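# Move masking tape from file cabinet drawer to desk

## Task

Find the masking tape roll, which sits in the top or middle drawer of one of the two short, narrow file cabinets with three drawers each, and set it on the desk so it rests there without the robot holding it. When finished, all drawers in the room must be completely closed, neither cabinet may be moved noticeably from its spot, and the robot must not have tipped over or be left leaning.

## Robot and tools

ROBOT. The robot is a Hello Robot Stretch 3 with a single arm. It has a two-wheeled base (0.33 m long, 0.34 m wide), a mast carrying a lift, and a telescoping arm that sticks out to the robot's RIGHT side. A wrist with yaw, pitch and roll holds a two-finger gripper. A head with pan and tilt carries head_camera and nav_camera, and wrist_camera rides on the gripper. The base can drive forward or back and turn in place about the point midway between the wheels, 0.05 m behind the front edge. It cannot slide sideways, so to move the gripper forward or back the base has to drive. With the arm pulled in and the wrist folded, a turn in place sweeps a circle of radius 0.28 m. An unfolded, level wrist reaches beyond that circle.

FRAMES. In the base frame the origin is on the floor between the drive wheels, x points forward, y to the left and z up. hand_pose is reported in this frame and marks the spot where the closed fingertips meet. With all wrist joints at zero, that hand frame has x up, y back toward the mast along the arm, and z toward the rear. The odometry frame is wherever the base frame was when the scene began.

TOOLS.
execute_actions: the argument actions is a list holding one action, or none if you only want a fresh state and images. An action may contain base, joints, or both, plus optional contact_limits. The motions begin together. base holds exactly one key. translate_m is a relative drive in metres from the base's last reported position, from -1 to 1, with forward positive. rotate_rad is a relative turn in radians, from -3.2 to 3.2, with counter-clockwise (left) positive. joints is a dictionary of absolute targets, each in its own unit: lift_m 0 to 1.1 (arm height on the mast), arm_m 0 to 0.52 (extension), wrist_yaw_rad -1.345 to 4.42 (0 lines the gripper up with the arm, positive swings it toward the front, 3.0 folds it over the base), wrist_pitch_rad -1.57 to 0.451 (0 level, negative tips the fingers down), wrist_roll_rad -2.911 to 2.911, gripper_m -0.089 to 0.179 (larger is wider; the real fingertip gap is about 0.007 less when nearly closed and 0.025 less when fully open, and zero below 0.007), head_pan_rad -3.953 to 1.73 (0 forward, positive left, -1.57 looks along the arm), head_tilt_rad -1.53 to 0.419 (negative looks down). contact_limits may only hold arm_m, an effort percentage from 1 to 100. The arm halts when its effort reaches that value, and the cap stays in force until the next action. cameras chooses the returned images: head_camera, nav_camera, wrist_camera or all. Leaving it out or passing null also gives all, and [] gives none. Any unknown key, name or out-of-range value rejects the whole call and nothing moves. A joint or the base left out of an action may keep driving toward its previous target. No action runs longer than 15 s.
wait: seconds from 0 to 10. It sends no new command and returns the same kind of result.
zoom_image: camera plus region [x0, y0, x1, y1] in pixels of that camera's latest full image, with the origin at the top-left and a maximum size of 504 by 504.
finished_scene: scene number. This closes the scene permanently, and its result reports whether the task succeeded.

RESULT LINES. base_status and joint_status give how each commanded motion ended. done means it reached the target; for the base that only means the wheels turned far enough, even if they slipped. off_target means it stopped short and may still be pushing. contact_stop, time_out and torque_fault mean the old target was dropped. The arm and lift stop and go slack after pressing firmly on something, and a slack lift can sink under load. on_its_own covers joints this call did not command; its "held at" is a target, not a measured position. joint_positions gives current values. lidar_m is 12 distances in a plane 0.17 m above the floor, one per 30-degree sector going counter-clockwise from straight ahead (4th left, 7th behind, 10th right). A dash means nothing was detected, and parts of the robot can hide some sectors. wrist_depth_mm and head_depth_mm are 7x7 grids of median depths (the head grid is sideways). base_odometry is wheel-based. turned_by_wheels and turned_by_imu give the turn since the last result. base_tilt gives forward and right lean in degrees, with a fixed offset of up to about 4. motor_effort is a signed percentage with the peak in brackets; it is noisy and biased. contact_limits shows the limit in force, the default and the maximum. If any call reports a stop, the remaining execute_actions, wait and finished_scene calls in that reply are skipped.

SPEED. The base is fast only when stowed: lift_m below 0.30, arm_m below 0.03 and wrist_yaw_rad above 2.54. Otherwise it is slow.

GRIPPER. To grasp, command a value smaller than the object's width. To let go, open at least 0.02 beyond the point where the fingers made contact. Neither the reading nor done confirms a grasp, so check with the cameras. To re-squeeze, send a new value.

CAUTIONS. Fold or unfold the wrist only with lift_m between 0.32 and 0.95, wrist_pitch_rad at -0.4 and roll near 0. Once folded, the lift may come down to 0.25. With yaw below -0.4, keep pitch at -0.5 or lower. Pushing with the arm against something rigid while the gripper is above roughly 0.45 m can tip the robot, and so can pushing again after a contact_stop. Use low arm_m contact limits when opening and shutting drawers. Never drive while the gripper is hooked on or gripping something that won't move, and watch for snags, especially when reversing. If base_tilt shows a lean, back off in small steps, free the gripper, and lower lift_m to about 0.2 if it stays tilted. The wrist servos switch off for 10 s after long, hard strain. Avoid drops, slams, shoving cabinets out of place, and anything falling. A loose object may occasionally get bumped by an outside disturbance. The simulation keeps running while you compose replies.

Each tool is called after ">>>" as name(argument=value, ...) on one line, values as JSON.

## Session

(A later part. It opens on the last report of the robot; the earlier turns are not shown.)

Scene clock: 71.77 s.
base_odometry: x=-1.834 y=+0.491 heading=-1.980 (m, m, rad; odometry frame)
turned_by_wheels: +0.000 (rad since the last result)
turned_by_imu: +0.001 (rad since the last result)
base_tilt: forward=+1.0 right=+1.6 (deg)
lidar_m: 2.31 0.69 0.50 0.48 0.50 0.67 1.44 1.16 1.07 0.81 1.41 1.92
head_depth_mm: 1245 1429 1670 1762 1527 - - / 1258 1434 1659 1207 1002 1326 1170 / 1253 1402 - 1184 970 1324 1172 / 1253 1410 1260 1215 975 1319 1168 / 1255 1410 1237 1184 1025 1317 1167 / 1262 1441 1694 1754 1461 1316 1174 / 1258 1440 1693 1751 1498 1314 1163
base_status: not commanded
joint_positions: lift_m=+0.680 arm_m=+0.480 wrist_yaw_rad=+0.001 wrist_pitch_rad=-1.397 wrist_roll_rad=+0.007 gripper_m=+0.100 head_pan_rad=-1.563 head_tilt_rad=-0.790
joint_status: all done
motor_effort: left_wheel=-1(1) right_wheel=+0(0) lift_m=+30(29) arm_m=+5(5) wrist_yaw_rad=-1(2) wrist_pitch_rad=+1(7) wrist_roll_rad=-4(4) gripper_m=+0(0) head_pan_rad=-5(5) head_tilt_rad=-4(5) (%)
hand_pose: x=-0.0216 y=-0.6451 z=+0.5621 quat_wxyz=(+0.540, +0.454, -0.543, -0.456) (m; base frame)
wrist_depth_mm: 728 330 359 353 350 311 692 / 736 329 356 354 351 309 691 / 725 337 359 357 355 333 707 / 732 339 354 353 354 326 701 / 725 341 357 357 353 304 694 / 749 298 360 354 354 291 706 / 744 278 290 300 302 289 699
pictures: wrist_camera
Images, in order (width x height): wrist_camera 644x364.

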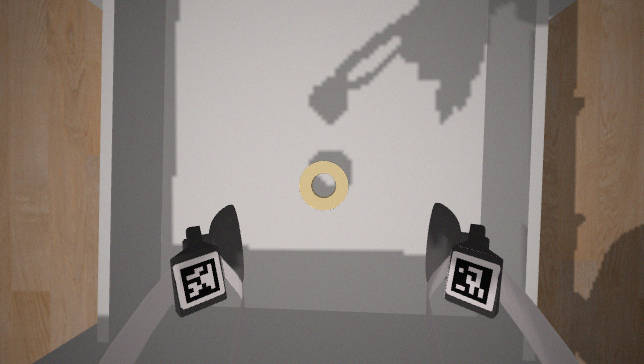

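>>> execute_actions(actions=[{"joints":{"arm_m":0.508,"lift_m":0.522}}], cameras=["wrist_camera"])

>>> execute_actions(actions=[{"joints":{"gripper_m":0.0}}], cameras=[])

>>> execute_actions(actions=[{"joints":{"lift_m":0.68}}], cameras=[])

>>> execute_actions(actions=[{"joints":{"arm_m":0.13}}], cameras=["wrist_camera"])

>>> execute_actions(actions=[{"joints":{"lift_m":0.148}}], cameras=[])

>>> execute_actions(actions=[{"joints":{"gripper_m":0.1}}], cameras=[])

>>> execute_actions(actions=[{"joints":{"lift_m":0.36}}], cameras=[])

>>> execute_actions(actions=[{"joints":{"arm_m":0,"gripper_m":0.0}}], cameras=[])

>>> execute_actions(actions=[{"joints":{"wrist_pitch_rad":0}}], cameras=[])

>>> execute_actions(actions=[{"joints":{"arm_m":0.394}}], cameras=["head_camera","wrist_camera"])

Scene clock: 74.77 s.
base_odometry: x=-1.834 y=+0.491 heading=-1.980 (m, m, rad; odometry frame)
turned_by_wheels: +0.000 (rad since the last result)
turned_by_imu: +0.000 (rad since the last result)
base_tilt: forward=+1.1 right=+1.8 (deg)
lidar_m: 2.31 0.69 0.50 0.48 0.50 0.67 1.44 1.16 1.07 0.81 1.41 1.91
head_depth_mm: 1246 1431 1675 1756 1510 1321 1178 / 1251 1425 1451 1665 1218 - - / 1253 1403 1284 1189 964 1313 1172 / 1252 1409 1234 1181 978 1317 1165 / 1257 1411 1236 1186 1027 1317 1173 / 1258 1459 1696 1771 1471 1319 1178 / 1263 1446 1688 1741 1502 1309 1168
base_status: not commanded
joint_positions: lift_m=+0.522 arm_m=+0.508 wrist_yaw_rad=+0.001 wrist_pitch_rad=-1.398 wrist_roll_rad=+0.007 gripper_m=+0.100 head_pan_rad=-1.563 head_tilt_rad=-0.790
joint_status: all done
motor_effort: left_wheel=-1(1) right_wheel=+0(0) lift_m=+24(25) arm_m=+4(9) wrist_yaw_rad=-1(1) wrist_pitch_rad=+0(0) wrist_roll_rad=-4(3) gripper_m=+0(0) head_pan_rad=-4(4) head_tilt_rad=-4(5) (%)
hand_pose: x=-0.0216 y=-0.6730 z=+0.4043 quat_wxyz=(+0.540, +0.454, -0.543, -0.457) (m; base frame)
wrist_depth_mm: 203 202 201 199 198 196 194 / 202 203 200 201 197 196 196 / 203 203 201 201 199 198 196 / 204 204 203 199 199 198 195 / 205 204 202 177 200 197 197 / 207 206 203 200 200 198 197 / 208 205 202 202 201 200 196
pictures: wrist_camera
Images, in order (width x height): wrist_camera 644x364.

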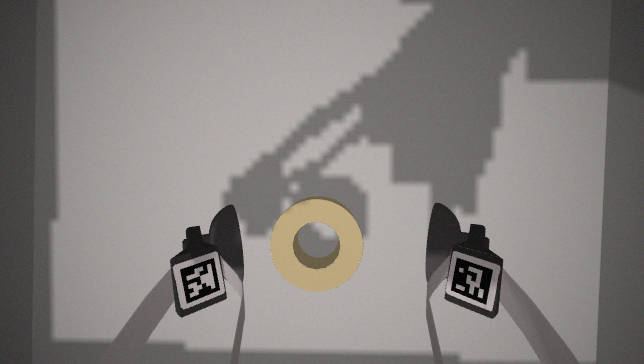

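Scene clock: 76.27 s.
base_odometry: x=-1.834 y=+0.491 heading=-1.980 (m, m, rad; odometry frame)
turned_by_wheels: +0.000 (rad since the last result)
turned_by_imu: +0.000 (rad since the last result)
base_tilt: forward=+1.1 right=+1.8 (deg)
lidar_m: 2.31 0.69 0.50 0.48 0.50 0.67 1.44 1.16 1.07 0.81 1.41 1.91
head_depth_mm: 1254 1432 1670 1759 1513 1310 1170 / 1251 1439 1565 1665 1227 - - / 1258 1410 1284 1185 971 1315 1163 / 1246 1410 1243 1180 972 1321 1168 / 1258 1407 1250 1182 1027 1315 1164 / 1254 1443 1706 1747 1467 1318 1170 / 1266 1440 1693 1755 1504 1319 1169
base_status: not commanded
joint_positions: lift_m=+0.522 arm_m=+0.508 wrist_yaw_rad=+0.001 wrist_pitch_rad=-1.398 wrist_roll_rad=+0.007 gripper_m=+0.001 head_pan_rad=-1.563 head_tilt_rad=-0.790
joint_status: all done
motor_effort: left_wheel=-1(1) right_wheel=+0(1) lift_m=+25(24) arm_m=+5(4) wrist_yaw_rad=+0(0) wrist_pitch_rad=+0(0) wrist_roll_rad=-4(4) gripper_m=-15(95) head_pan_rad=-4(4) head_tilt_rad=-5(5) (%)
hand_pose: x=-0.0216 y=-0.6730 z=+0.4043 quat_wxyz=(+0.540, +0.454, -0.543, -0.457) (m; base frame)
wrist_depth_mm: 203 204 202 201 198 197 196 / 204 204 201 201 197 197 195 / 205 205 203 200 199 199 196 / 206 206 203 202 198 199 197 / 207 206 203 176 202 199 198 / 206 205 204 203 - 200 197 / 207 206 203 202 201 199 198
pictures: none
No camera images: the call's "cameras" was empty. Leave "cameras" out to get every camera's image.

Scene clock: 78.53 s.
base_odometry: x=-1.834 y=+0.491 heading=-1.980 (m, m, rad; odometry frame)
turned_by_wheels: +0.000 (rad since the last result)
turned_by_imu: +0.000 (rad since the last result)
base_tilt: forward=+1.2 right=+1.7 (deg)
lidar_m: 2.31 0.69 0.50 0.48 0.49 0.67 1.44 1.16 1.07 0.81 1.41 1.91
head_depth_mm: 1249 1431 1665 1759 1545 - - / 1250 1435 1629 1213 996 1320 1173 / 1250 1412 - 1184 970 1312 1171 / 1251 1404 1255 1189 976 1320 1168 / 1256 1408 1240 1181 1023 1316 1171 / 1258 1447 1697 1747 1473 1310 1176 / 1261 1447 1701 1765 1499 1318 1172
base_status: not commanded
joint_positions: lift_m=+0.680 arm_m=+0.508 wrist_yaw_rad=+0.001 wrist_pitch_rad=-1.398 wrist_roll_rad=+0.007 gripper_m=+0.001 head_pan_rad=-1.563 head_tilt_rad=-0.790
joint_status: all done
motor_effort: left_wheel=-1(1) right_wheel=+0(0) lift_m=+29(33) arm_m=+4(4) wrist_yaw_rad=-1(1) wrist_pitch_rad=+0(0) wrist_roll_rad=-4(4) gripper_m=-15(15) head_pan_rad=-5(4) head_tilt_rad=-5(5) (%)
hand_pose: x=-0.0216 y=-0.6730 z=+0.5620 quat_wxyz=(+0.540, +0.454, -0.543, -0.457) (m; base frame)
wrist_depth_mm: 739 286 356 354 348 270 280 / 718 332 357 354 351 309 687 / 728 337 360 356 353 334 702 / 727 338 360 356 351 329 716 / 731 341 359 179 352 328 696 / 721 321 363 357 - 320 697 / 750 306 349 355 355 295 705
pictures: none
No camera images: the call's "cameras" was empty. Leave "cameras" out to get every camera's image.

Scene clock: 82.53 s.
base_odometry: x=-1.834 y=+0.491 heading=-1.980 (m, m, rad; odometry frame)
turned_by_wheels: +0.000 (rad since the last result)
turned_by_imu: +0.001 (rad since the last result)
base_tilt: forward=+1.0 right=+1.7 (deg)
lidar_m: 2.31 0.69 0.50 0.48 0.50 0.67 1.43 1.16 1.07 0.81 1.41 1.91
head_depth_mm: 1245 1436 1691 1761 1532 1340 - / 1245 1437 1362 1237 1124 - 1171 / 1249 1399 1248 1185 1109 - 1177 / 1252 1404 1247 1190 1087 1341 1175 / 1255 1413 1241 1187 1025 1313 1172 / 1256 1446 1690 1763 1476 1318 1167 / 1260 1450 1691 1745 1507 1317 1177
base_status: not commanded
joint_positions: lift_m=+0.680 arm_m=+0.130 wrist_yaw_rad=+0.001 wrist_pitch_rad=-1.398 wrist_roll_rad=+0.005 gripper_m=+0.001 head_pan_rad=-1.563 head_tilt_rad=-0.790
joint_status: all done
motor_effort: left_wheel=-1(1) right_wheel=+1(0) lift_m=+30(29) arm_m=-2(4) wrist_yaw_rad=+0(1) wrist_pitch_rad=+0(0) wrist_roll_rad=-3(4) gripper_m=-15(14) head_pan_rad=-4(5) head_tilt_rad=-5(5) (%)
hand_pose: x=-0.0216 y=-0.2955 z=+0.5620 quat_wxyz=(+0.540, +0.454, -0.542, -0.456) (m; base frame)
wrist_depth_mm: 731 707 726 725 711 688 705 / 718 726 727 715 719 705 703 / 741 720 710 710 707 702 706 / 744 724 722 716 724 709 704 / 723 739 718 178 716 704 693 / 734 723 711 179 - 717 710 / 727 754 723 - - 718 712
pictures: wrist_camera
Images, in order (width x height): wrist_camera 644x364.

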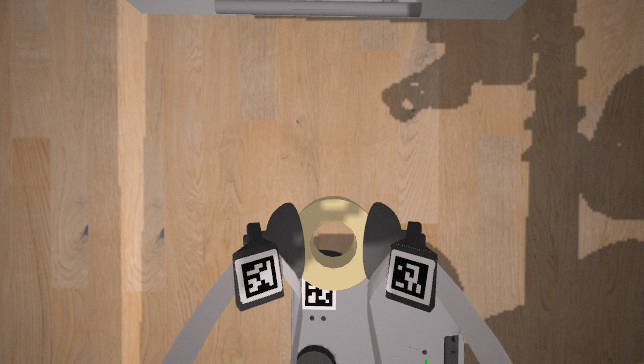

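Scene clock: 88.23 s.
base_odometry: x=-1.834 y=+0.491 heading=-1.980 (m, m, rad; odometry frame)
turned_by_wheels: +0.000 (rad since the last result)
turned_by_imu: +0.001 (rad since the last result)
base_tilt: forward=+1.2 right=+1.7 (deg)
lidar_m: 2.31 0.69 0.50 0.48 0.50 0.67 1.44 1.16 1.07 0.81 1.41 1.92
head_depth_mm: 1249 1432 1669 1769 1498 1319 1170 / 1250 1426 1359 1244 1000 1317 1170 / 1252 1411 1251 1179 970 1325 1227 / 1257 1403 1237 1182 973 1316 1173 / 1253 1423 1242 1187 1022 1315 1172 / 1260 1441 1701 1742 1469 1326 1171 / 1256 1455 1704 1757 1496 1323 1168
base_status: not commanded
joint_positions: lift_m=+0.150 arm_m=+0.130 wrist_yaw_rad=+0.001 wrist_pitch_rad=-1.398 wrist_roll_rad=+0.005 gripper_m=+0.001 head_pan_rad=-1.563 head_tilt_rad=-0.790
joint_status: lift_m contact_stop (moved -0.530 of -0.532)
on_its_own: lift_m is slack since a contact_stop, until your next command for it
motor_effort: left_wheel=-1(1) right_wheel=+1(0) lift_m=+26(26) arm_m=-2(2) wrist_yaw_rad=-1(2) wrist_pitch_rad=+0(0) wrist_roll_rad=-3(3) gripper_m=-16(16) head_pan_rad=-4(4) head_tilt_rad=-5(4) (%)
hand_pose: x=-0.0216 y=-0.2955 z=+0.0322 quat_wxyz=(+0.540, +0.454, -0.542, -0.456) (m; base frame)
wrist_depth_mm: 205 203 202 201 198 198 196 / 205 204 202 200 199 198 197 / 205 203 203 202 199 198 198 / 205 205 203 201 199 199 196 / 206 205 205 178 200 200 196 / 208 206 204 202 - 198 200 / 206 205 203 202 202 199 198
pictures: none
No camera images: the call's "cameras" was empty. Leave "cameras" out to get every camera's image.

not run: a stop came earlier in this reply.

not run: a stop came earlier in this reply.

not run: a stop came earlier in this reply.

not run: a stop came earlier in this reply.

not run: a stop came earlier in this reply.

>>> execute_actions(actions=[{"joints":{"gripper_m":0.1,"lift_m":0.151}}], cameras=[])

>>> execute_actions(actions=[{"joints":{"lift_m":0.36}}], cameras=[])

>>> execute_actions(actions=[{"joints":{"arm_m":0,"gripper_m":0.0}}], cameras=[])

>>> execute_actions(actions=[{"joints":{"wrist_pitch_rad":0}}], cameras=[])

>>> execute_actions(actions=[{"joints":{"arm_m":0.39}}], cameras=["head_camera","wrist_camera"])

Scene clock: 90.07 s.
base_odometry: x=-1.834 y=+0.491 heading=-1.980 (m, m, rad; odometry frame)
turned_by_wheels: +0.000 (rad since the last result)
turned_by_imu: +0.000 (rad since the last result)
base_tilt: forward=+1.3 right=+1.7 (deg)
lidar_m: 2.31 0.69 0.50 0.48 0.50 0.67 1.43 1.16 1.07 0.81 1.41 1.91
head_depth_mm: 1250 1428 1678 1753 1511 1318 1176 / 1247 1419 1357 1239 999 1322 1171 / 1260 1410 1241 1185 968 1318 - / 1254 1408 1244 1176 972 1308 1184 / 1248 1421 1237 1183 1021 1320 1163 / 1256 1439 1685 1752 1475 1314 1173 / 1269 1447 1697 1747 1502 1321 1175
base_status: not commanded
joint_positions: lift_m=+0.151 arm_m=+0.130 wrist_yaw_rad=+0.001 wrist_pitch_rad=-1.398 wrist_roll_rad=+0.005 gripper_m=+0.100 head_pan_rad=-1.563 head_tilt_rad=-0.790
joint_status: all done
motor_effort: left_wheel=-2(1) right_wheel=+0(1) lift_m=+28(28) arm_m=-2(2) wrist_yaw_rad=-1(1) wrist_pitch_rad=+0(0) wrist_roll_rad=-3(3) gripper_m=+0(86) head_pan_rad=-4(4) head_tilt_rad=-5(4) (%)
hand_pose: x=-0.0216 y=-0.2955 z=+0.0330 quat_wxyz=(+0.540, +0.454, -0.542, -0.456) (m; base frame)
wrist_depth_mm: 205 205 203 201 199 197 196 / 205 204 202 201 198 197 197 / 206 205 203 202 201 199 198 / 206 206 204 202 201 199 197 / 206 205 203 178 200 200 198 / 209 207 205 203 201 199 200 / 208 206 205 202 201 201 200
pictures: none
No camera images: the call's "cameras" was empty. Leave "cameras" out to get every camera's image.

Scene clock: 92.80 s.
base_odometry: x=-1.834 y=+0.491 heading=-1.980 (m, m, rad; odometry frame)
turned_by_wheels: +0.000 (rad since the last result)
turned_by_imu: +0.000 (rad since the last result)
base_tilt: forward=+1.2 right=+1.7 (deg)
lidar_m: 2.31 0.69 0.50 0.48 0.49 0.67 1.43 1.16 1.07 0.81 1.41 1.91
head_depth_mm: 1255 1431 1662 1771 1500 1327 1171 / 1246 1425 1359 1250 997 1321 1187 / 1248 1403 1247 1186 968 1342 1134 / 1257 1410 1237 1189 974 1338 1153 / 1256 1421 1244 1182 1023 1320 1170 / 1264 1443 1702 1737 1476 1318 1175 / 1260 1439 1688 1755 1504 1319 1169
base_status: not commanded
joint_positions: lift_m=+0.360 arm_m=+0.130 wrist_yaw_rad=+0.001 wrist_pitch_rad=-1.398 wrist_roll_rad=+0.005 gripper_m=+0.100 head_pan_rad=-1.563 head_tilt_rad=-0.790
joint_status: all done
motor_effort: left_wheel=-1(1) right_wheel=+1(1) lift_m=+30(30) arm_m=-2(2) wrist_yaw_rad=+0(1) wrist_pitch_rad=+0(0) wrist_roll_rad=-3(3) gripper_m=+0(0) head_pan_rad=-5(6) head_tilt_rad=-5(5) (%)
hand_pose: x=-0.0216 y=-0.2955 z=+0.2420 quat_wxyz=(+0.540, +0.454, -0.542, -0.456) (m; base frame)
wrist_depth_mm: 412 403 405 404 404 396 394 / 414 413 406 409 401 403 395 / 416 416 407 409 400 400 400 / 419 412 413 410 406 403 398 / 416 418 414 404 404 405 394 / 412 411 415 413 407 400 400 / 419 420 419 - - 406 401
pictures: none
No camera images: the call's "cameras" was empty. Leave "cameras" out to get every camera's image.

Scene clock: 95.00 s.
base_odometry: x=-1.834 y=+0.491 heading=-1.980 (m, m, rad; odometry frame)
turned_by_wheels: +0.000 (rad since the last result)
turned_by_imu: +0.000 (rad since the last result)
base_tilt: forward=+1.0 right=+1.6 (deg)
lidar_m: 2.30 0.69 0.50 0.48 0.50 0.67 1.44 1.16 1.07 0.81 1.41 1.92
head_depth_mm: 1250 1424 1685 1759 1502 1310 1172 / 1247 1424 1360 1239 995 1318 1173 / 1239 1396 1234 1180 969 1327 1189 / 1244 1405 1239 1191 970 1318 1189 / 1262 1407 1243 1183 1025 1312 1172 / 1259 1444 1696 1748 1468 1313 1171 / 1263 1446 1697 1762 1494 1314 1167
base_status: not commanded
joint_positions: lift_m=+0.360 arm_m=+0.000 wrist_yaw_rad=+0.001 wrist_pitch_rad=-1.398 wrist_roll_rad=+0.005 gripper_m=+0.000 head_pan_rad=-1.563 head_tilt_rad=-0.790
joint_status: all done
motor_effort: left_wheel=-1(1) right_wheel=+1(1) lift_m=+30(29) arm_m=-2(1) wrist_yaw_rad=-1(0) wrist_pitch_rad=+0(0) wrist_roll_rad=-3(3) gripper_m=-2(86) head_pan_rad=-5(4) head_tilt_rad=-6(5) (%)
hand_pose: x=-0.0216 y=-0.1655 z=+0.2420 quat_wxyz=(+0.540, +0.454, -0.542, -0.456) (m; base frame)
wrist_depth_mm: 417 414 414 405 399 394 398 / 418 410 407 410 400 398 396 / 412 415 405 405 399 403 401 / 417 415 412 402 402 401 400 / 417 418 411 - - 397 402 / 418 418 417 - - - 401 / 413 419 418 - - - -
pictures: none
No camera images: the call's "cameras" was empty. Leave "cameras" out to get every camera's image.

Scene clock: 96.57 s.
base_odometry: x=-1.834 y=+0.491 heading=-1.980 (m, m, rad; odometry frame)
turned_by_wheels: +0.000 (rad since the last result)
turned_by_imu: +0.000 (rad since the last result)
base_tilt: forward=+1.2 right=+1.7 (deg)
lidar_m: 2.31 0.69 0.50 0.48 0.49 0.67 1.44 1.16 1.07 0.81 1.41 1.91
head_depth_mm: 1247 1421 1677 1763 1512 1321 1173 / 1250 1429 1363 1244 999 1318 1173 / 1251 1411 1241 1185 973 1313 1180 / 1246 1403 1244 1186 979 1307 1172 / 1253 1413 1248 1186 1024 1317 1175 / 1255 1446 1702 1759 1469 1307 1169 / 1262 1450 1691 1740 1493 1311 1173
base_status: not commanded
joint_positions: lift_m=+0.360 arm_m=+0.000 wrist_yaw_rad=+0.001 wrist_pitch_rad=-0.026 wrist_roll_rad=+0.005 gripper_m=+0.000 head_pan_rad=-1.563 head_tilt_rad=-0.790
joint_status: all done
motor_effort: left_wheel=-1(2) right_wheel=+1(0) lift_m=+30(30) arm_m=-2(2) wrist_yaw_rad=-1(2) wrist_pitch_rad=+9(8) wrist_roll_rad=-3(3) gripper_m=-2(2) head_pan_rad=-5(4) head_tilt_rad=-5(4) (%)
hand_pose: x=-0.0212 y=-0.4009 z=+0.4678 quat_wxyz=(+0.705, +0.010, -0.709, -0.009) (m; base frame)
wrist_depth_mm: - - - - - - - / - - - - - - - / - - 961 744 685 - 861 / - 288 282 276 272 268 745 / - 297 290 - 278 278 782 / - 312 305 300 289 287 780 / 795 793 673 639 642 737 757
pictures: none
No camera images: the call's "cameras" was empty. Leave "cameras" out to get every camera's image.

Scene clock: 100.63 s.
base_odometry: x=-1.834 y=+0.491 heading=-1.980 (m, m, rad; odometry frame)
turned_by_wheels: +0.000 (rad since the last result)
turned_by_imu: +0.001 (rad since the last result)
base_tilt: forward=+1.1 right=+1.7 (deg)
lidar_m: 2.31 0.69 0.50 0.48 0.50 0.67 1.43 1.16 1.07 0.81 1.41 1.92
head_depth_mm: 1248 1429 1671 1752 1512 1316 1169 / 1254 1435 1353 1280 1512 1317 1181 / 1259 1404 1237 1170 - 1311 1168 / 1256 1411 1241 1159 1418 1313 1177 / 1252 1415 1241 1189 1444 1320 1167 / 1262 1449 1710 1752 1507 1325 1167 / 1263 1448 1700 1748 1487 1320 1166
base_status: not commanded
joint_positions: lift_m=+0.360 arm_m=+0.390 wrist_yaw_rad=-0.003 wrist_pitch_rad=-0.023 wrist_roll_rad=+0.005 gripper_m=+0.000 head_pan_rad=-1.564 head_tilt_rad=-0.793
joint_status: all done
motor_effort: left_wheel=-1(4) right_wheel=+1(4) lift_m=+30(30) arm_m=+4(16) wrist_yaw_rad=+3(5) wrist_pitch_rad=+8(9) wrist_roll_rad=-3(3) gripper_m=-2(2) head_pan_rad=-5(5) head_tilt_rad=-3(4) (%)
hand_pose: x=-0.0221 y=-0.7902 z=+0.4687 quat_wxyz=(+0.705, +0.007, -0.709, -0.009) (m; base frame)
wrist_depth_mm: 694 674 676 667 678 657 665 / 718 696 693 702 688 682 688 / 721 336 325 311 307 297 717 / 198 196 192 189 186 183 180 / 204 201 196 - 190 188 184 / 212 208 205 203 198 195 192 / 221 217 212 191 172 200 200
pictures: head_camera (sideways: a quarter turn clockwise sets it upright), wrist_camera
Images, in order (width x height): head_camera 896x504, wrist_camera 644x364.

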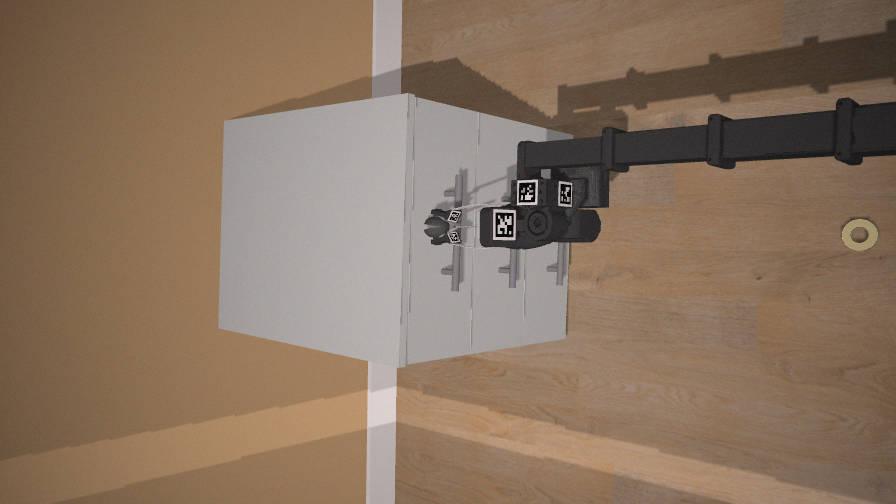

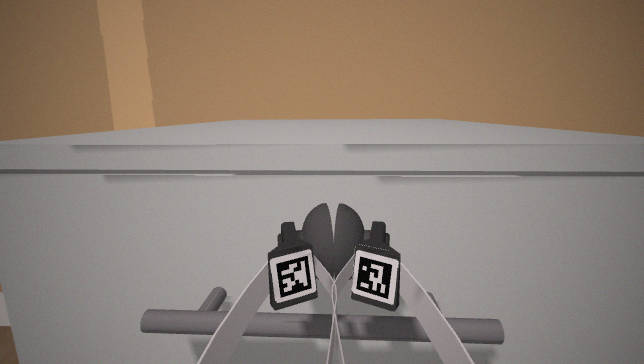

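>>> execute_actions(actions=[{"joints":{"arm_m":0.395}}], cameras=[])

>>> execute_actions(actions=[{"joints":{"arm_m":0.13,"gripper_m":0.1}}], cameras=[])

>>> execute_actions(actions=[{"joints":{"wrist_pitch_rad":-1.4}}], cameras=[])

>>> execute_actions(actions=[{"joints":{"lift_m":0.143}}], cameras=["wrist_camera"])

>>> execute_actions(actions=[{"joints":{"gripper_m":0.0}}], cameras=[])

>>> execute_actions(actions=[{"joints":{"lift_m":0.36}}], cameras=[])

>>> execute_actions(actions=[{"joints":{"wrist_pitch_rad":-0.4,"arm_m":0}}], cameras=[])

>>> execute_actions(actions=[{"joints":{"wrist_yaw_rad":3.0}}], cameras=[])

>>> execute_actions(actions=[{"joints":{"lift_m":0.28}}], cameras=[])

>>> execute_actions(actions=[{"base":{"translate_m":1}}], cameras=[])

>>> execute_actions(actions=[{"base":{"translate_m":0.8}}], cameras=[])

>>> execute_actions(actions=[{"base":{"rotate_rad":1.56}}], cameras=[])

>>> execute_actions(actions=[{"base":{"translate_m":1}}], cameras=[])

>>> execute_actions(actions=[{"base":{"translate_m":1}}], cameras=[])

>>> execute_actions(actions=[{"base":{"rotate_rad":1.5}}], cameras=[])

>>> execute_actions(actions=[{"base":{"translate_m":1},"joints":{"head_tilt_rad":-0.6}}], cameras=["nav_camera"])

>>> execute_actions(actions=[{"joints":{"lift_m":0.9}}], cameras=[])

>>> execute_actions(actions=[{"joints":{"wrist_yaw_rad":0}}], cameras=[])

>>> execute_actions(actions=[{"joints":{"lift_m":1.09}}], cameras=[])

>>> execute_actions(actions=[{"joints":{"arm_m":0.515}}], cameras=["head_camera"])

Scene clock: 104.70 s.
base_odometry: x=-1.834 y=+0.491 heading=-1.980 (m, m, rad; odometry frame)
turned_by_wheels: +0.000 (rad since the last result)
turned_by_imu: +0.001 (rad since the last result)
base_tilt: forward=+1.1 right=+1.8 (deg)
lidar_m: 2.31 0.69 0.50 0.48 0.50 0.67 1.43 1.16 1.07 0.81 1.41 1.91
head_depth_mm: 1245 1431 1680 1743 1496 1319 1172 / 1253 1432 1351 1278 1509 1320 1174 / 1254 1410 1243 1174 - 1313 1172 / 1257 1418 1234 1169 1429 1313 1165 / 1257 1406 1236 1181 1438 1320 1165 / 1264 1452 1700 1743 1498 1311 1169 / 1256 1439 1707 1760 1506 1314 1168
base_status: not commanded
joint_positions: lift_m=+0.360 arm_m=+0.395 wrist_yaw_rad=-0.003 wrist_pitch_rad=-0.023 wrist_roll_rad=+0.005 gripper_m=+0.000 head_pan_rad=-1.564 head_tilt_rad=-0.793
joint_status: all done
motor_effort: left_wheel=-1(1) right_wheel=+1(1) lift_m=+29(29) arm_m=+5(6) wrist_yaw_rad=+2(3) wrist_pitch_rad=+7(7) wrist_roll_rad=-3(3) gripper_m=-2(2) head_pan_rad=-4(5) head_tilt_rad=-4(4) (%)
hand_pose: x=-0.0221 y=-0.7952 z=+0.4687 quat_wxyz=(+0.705, +0.007, -0.709, -0.009) (m; base frame)
wrist_depth_mm: 688 680 679 673 673 660 657 / 732 714 696 708 688 688 670 / 712 332 325 313 307 297 681 / 192 190 186 183 180 177 174 / 198 196 192 - 184 184 180 / 205 202 198 198 192 190 186 / 214 210 174 201 196 194 193
pictures: none
No camera images: the call's "cameras" was empty. Leave "cameras" out to get every camera's image.

Scene clock: 107.87 s.
base_odometry: x=-1.834 y=+0.491 heading=-1.980 (m, m, rad; odometry frame)
turned_by_wheels: +0.000 (rad since the last result)
turned_by_imu: +0.001 (rad since the last result)
base_tilt: forward=+1.0 right=+1.8 (deg)
lidar_m: 2.31 0.69 0.50 0.48 0.50 0.67 1.43 1.16 1.07 0.81 1.41 1.91
head_depth_mm: 1246 1440 1666 1757 1506 1318 1168 / 1251 1432 1361 1283 1473 1316 1178 / 1253 1407 1238 1177 1411 1346 1133 / 1259 1407 1238 1185 1412 1308 1166 / 1256 1413 1235 1186 1444 1319 1169 / 1261 1448 1704 1751 1493 1318 1171 / 1261 1456 1702 1750 1495 1311 1170
base_status: not commanded
joint_positions: lift_m=+0.360 arm_m=+0.130 wrist_yaw_rad=-0.002 wrist_pitch_rad=-0.023 wrist_roll_rad=+0.005 gripper_m=+0.100 head_pan_rad=-1.564 head_tilt_rad=-0.793
joint_status: all done
motor_effort: left_wheel=-1(1) right_wheel=+1(1) lift_m=+29(30) arm_m=-2(1) wrist_yaw_rad=+2(3) wrist_pitch_rad=+7(7) wrist_roll_rad=-3(3) gripper_m=+0(89) head_pan_rad=-4(5) head_tilt_rad=-4(3) (%)
hand_pose: x=-0.0219 y=-0.5310 z=+0.4687 quat_wxyz=(+0.705, +0.008, -0.709, -0.009) (m; base frame)
wrist_depth_mm: 966 933 907 923 892 887 883 / 946 969 946 945 924 917 877 / - - 444 436 431 941 893 / - - 454 439 439 944 822 / - - 471 465 454 - 816 / - - 488 478 469 - 819 / 797 796 514 499 480 746 754
pictures: none
No camera images: the call's "cameras" was empty. Leave "cameras" out to get every camera's image.

Scene clock: 109.43 s.
base_odometry: x=-1.834 y=+0.491 heading=-1.980 (m, m, rad; odometry frame)
turned_by_wheels: +0.000 (rad since the last result)
turned_by_imu: +0.000 (rad since the last result)
base_tilt: forward=+1.2 right=+1.8 (deg)
lidar_m: 2.30 0.69 0.50 0.48 0.50 0.67 1.44 1.16 1.08 0.81 1.41 1.91
head_depth_mm: 1249 1437 1677 1766 1507 1316 1173 / 1252 1427 1354 1288 1482 1308 1168 / 1252 1406 1244 1170 1423 1344 1138 / 1255 1408 1238 1180 1425 1344 1153 / 1254 1414 1240 1187 1446 1312 1171 / 1256 1441 1684 1760 1496 1314 1163 / 1260 1451 1710 1737 1505 1317 1165
base_status: not commanded
joint_positions: lift_m=+0.360 arm_m=+0.130 wrist_yaw_rad=-0.002 wrist_pitch_rad=-1.396 wrist_roll_rad=+0.005 gripper_m=+0.100 head_pan_rad=-1.564 head_tilt_rad=-0.793
joint_status: all done
motor_effort: left_wheel=-1(1) right_wheel=+1(1) lift_m=+29(29) arm_m=-2(2) wrist_yaw_rad=+2(3) wrist_pitch_rad=-1(7) wrist_roll_rad=-3(3) gripper_m=+0(0) head_pan_rad=-4(4) head_tilt_rad=-4(4) (%)
hand_pose: x=-0.0217 y=-0.2961 z=+0.2421 quat_wxyz=(+0.540, +0.453, -0.543, -0.457) (m; base frame)
wrist_depth_mm: 419 412 409 407 406 403 393 / 410 411 409 407 396 402 399 / 416 414 413 408 406 401 400 / 421 415 411 405 409 402 396 / 414 412 411 407 415 401 396 / 427 419 412 408 404 393 400 / 421 411 412 - - 404 405
pictures: none
No camera images: the call's "cameras" was empty. Leave "cameras" out to get every camera's image.

Scene clock: 112.23 s.
base_odometry: x=-1.834 y=+0.491 heading=-1.980 (m, m, rad; odometry frame)
turned_by_wheels: +0.000 (rad since the last result)
turned_by_imu: +0.000 (rad since the last result)
base_tilt: forward=+1.2 right=+1.7 (deg)
lidar_m: 2.31 0.69 0.50 0.48 0.50 0.67 1.43 1.16 1.07 0.81 1.41 1.91
head_depth_mm: 1242 1430 1681 1750 1499 1310 1171 / 1251 1436 1356 1283 1462 1315 1165 / 1254 1407 1243 1174 1422 1315 - / 1257 1411 1242 1181 1431 1314 1186 / 1252 1410 1239 1187 1446 1318 1168 / 1257 1448 1687 1748 1499 1313 1178 / 1263 1459 1699 1750 1504 1324 1171
base_status: not commanded
joint_positions: lift_m=+0.143 arm_m=+0.130 wrist_yaw_rad=-0.002 wrist_pitch_rad=-1.397 wrist_roll_rad=+0.005 gripper_m=+0.100 head_pan_rad=-1.564 head_tilt_rad=-0.793
joint_status: all done
motor_effort: left_wheel=-2(2) right_wheel=+1(1) lift_m=+24(24) arm_m=-2(2) wrist_yaw_rad=+1(2) wrist_pitch_rad=+0(0) wrist_roll_rad=-3(3) gripper_m=+0(0) head_pan_rad=-4(4) head_tilt_rad=-4(5) (%)
hand_pose: x=-0.0217 y=-0.2958 z=+0.0253 quat_wxyz=(+0.540, +0.453, -0.543, -0.457) (m; base frame)
wrist_depth_mm: 198 197 194 193 191 191 189 / 197 196 195 193 193 191 189 / 198 198 195 194 192 191 190 / 198 197 196 195 194 191 190 / 199 198 193 172 194 192 189 / 199 198 195 185 195 191 190 / 200 199 197 196 195 192 192
pictures: wrist_camera
Images, in order (width x height): wrist_camera 644x364.

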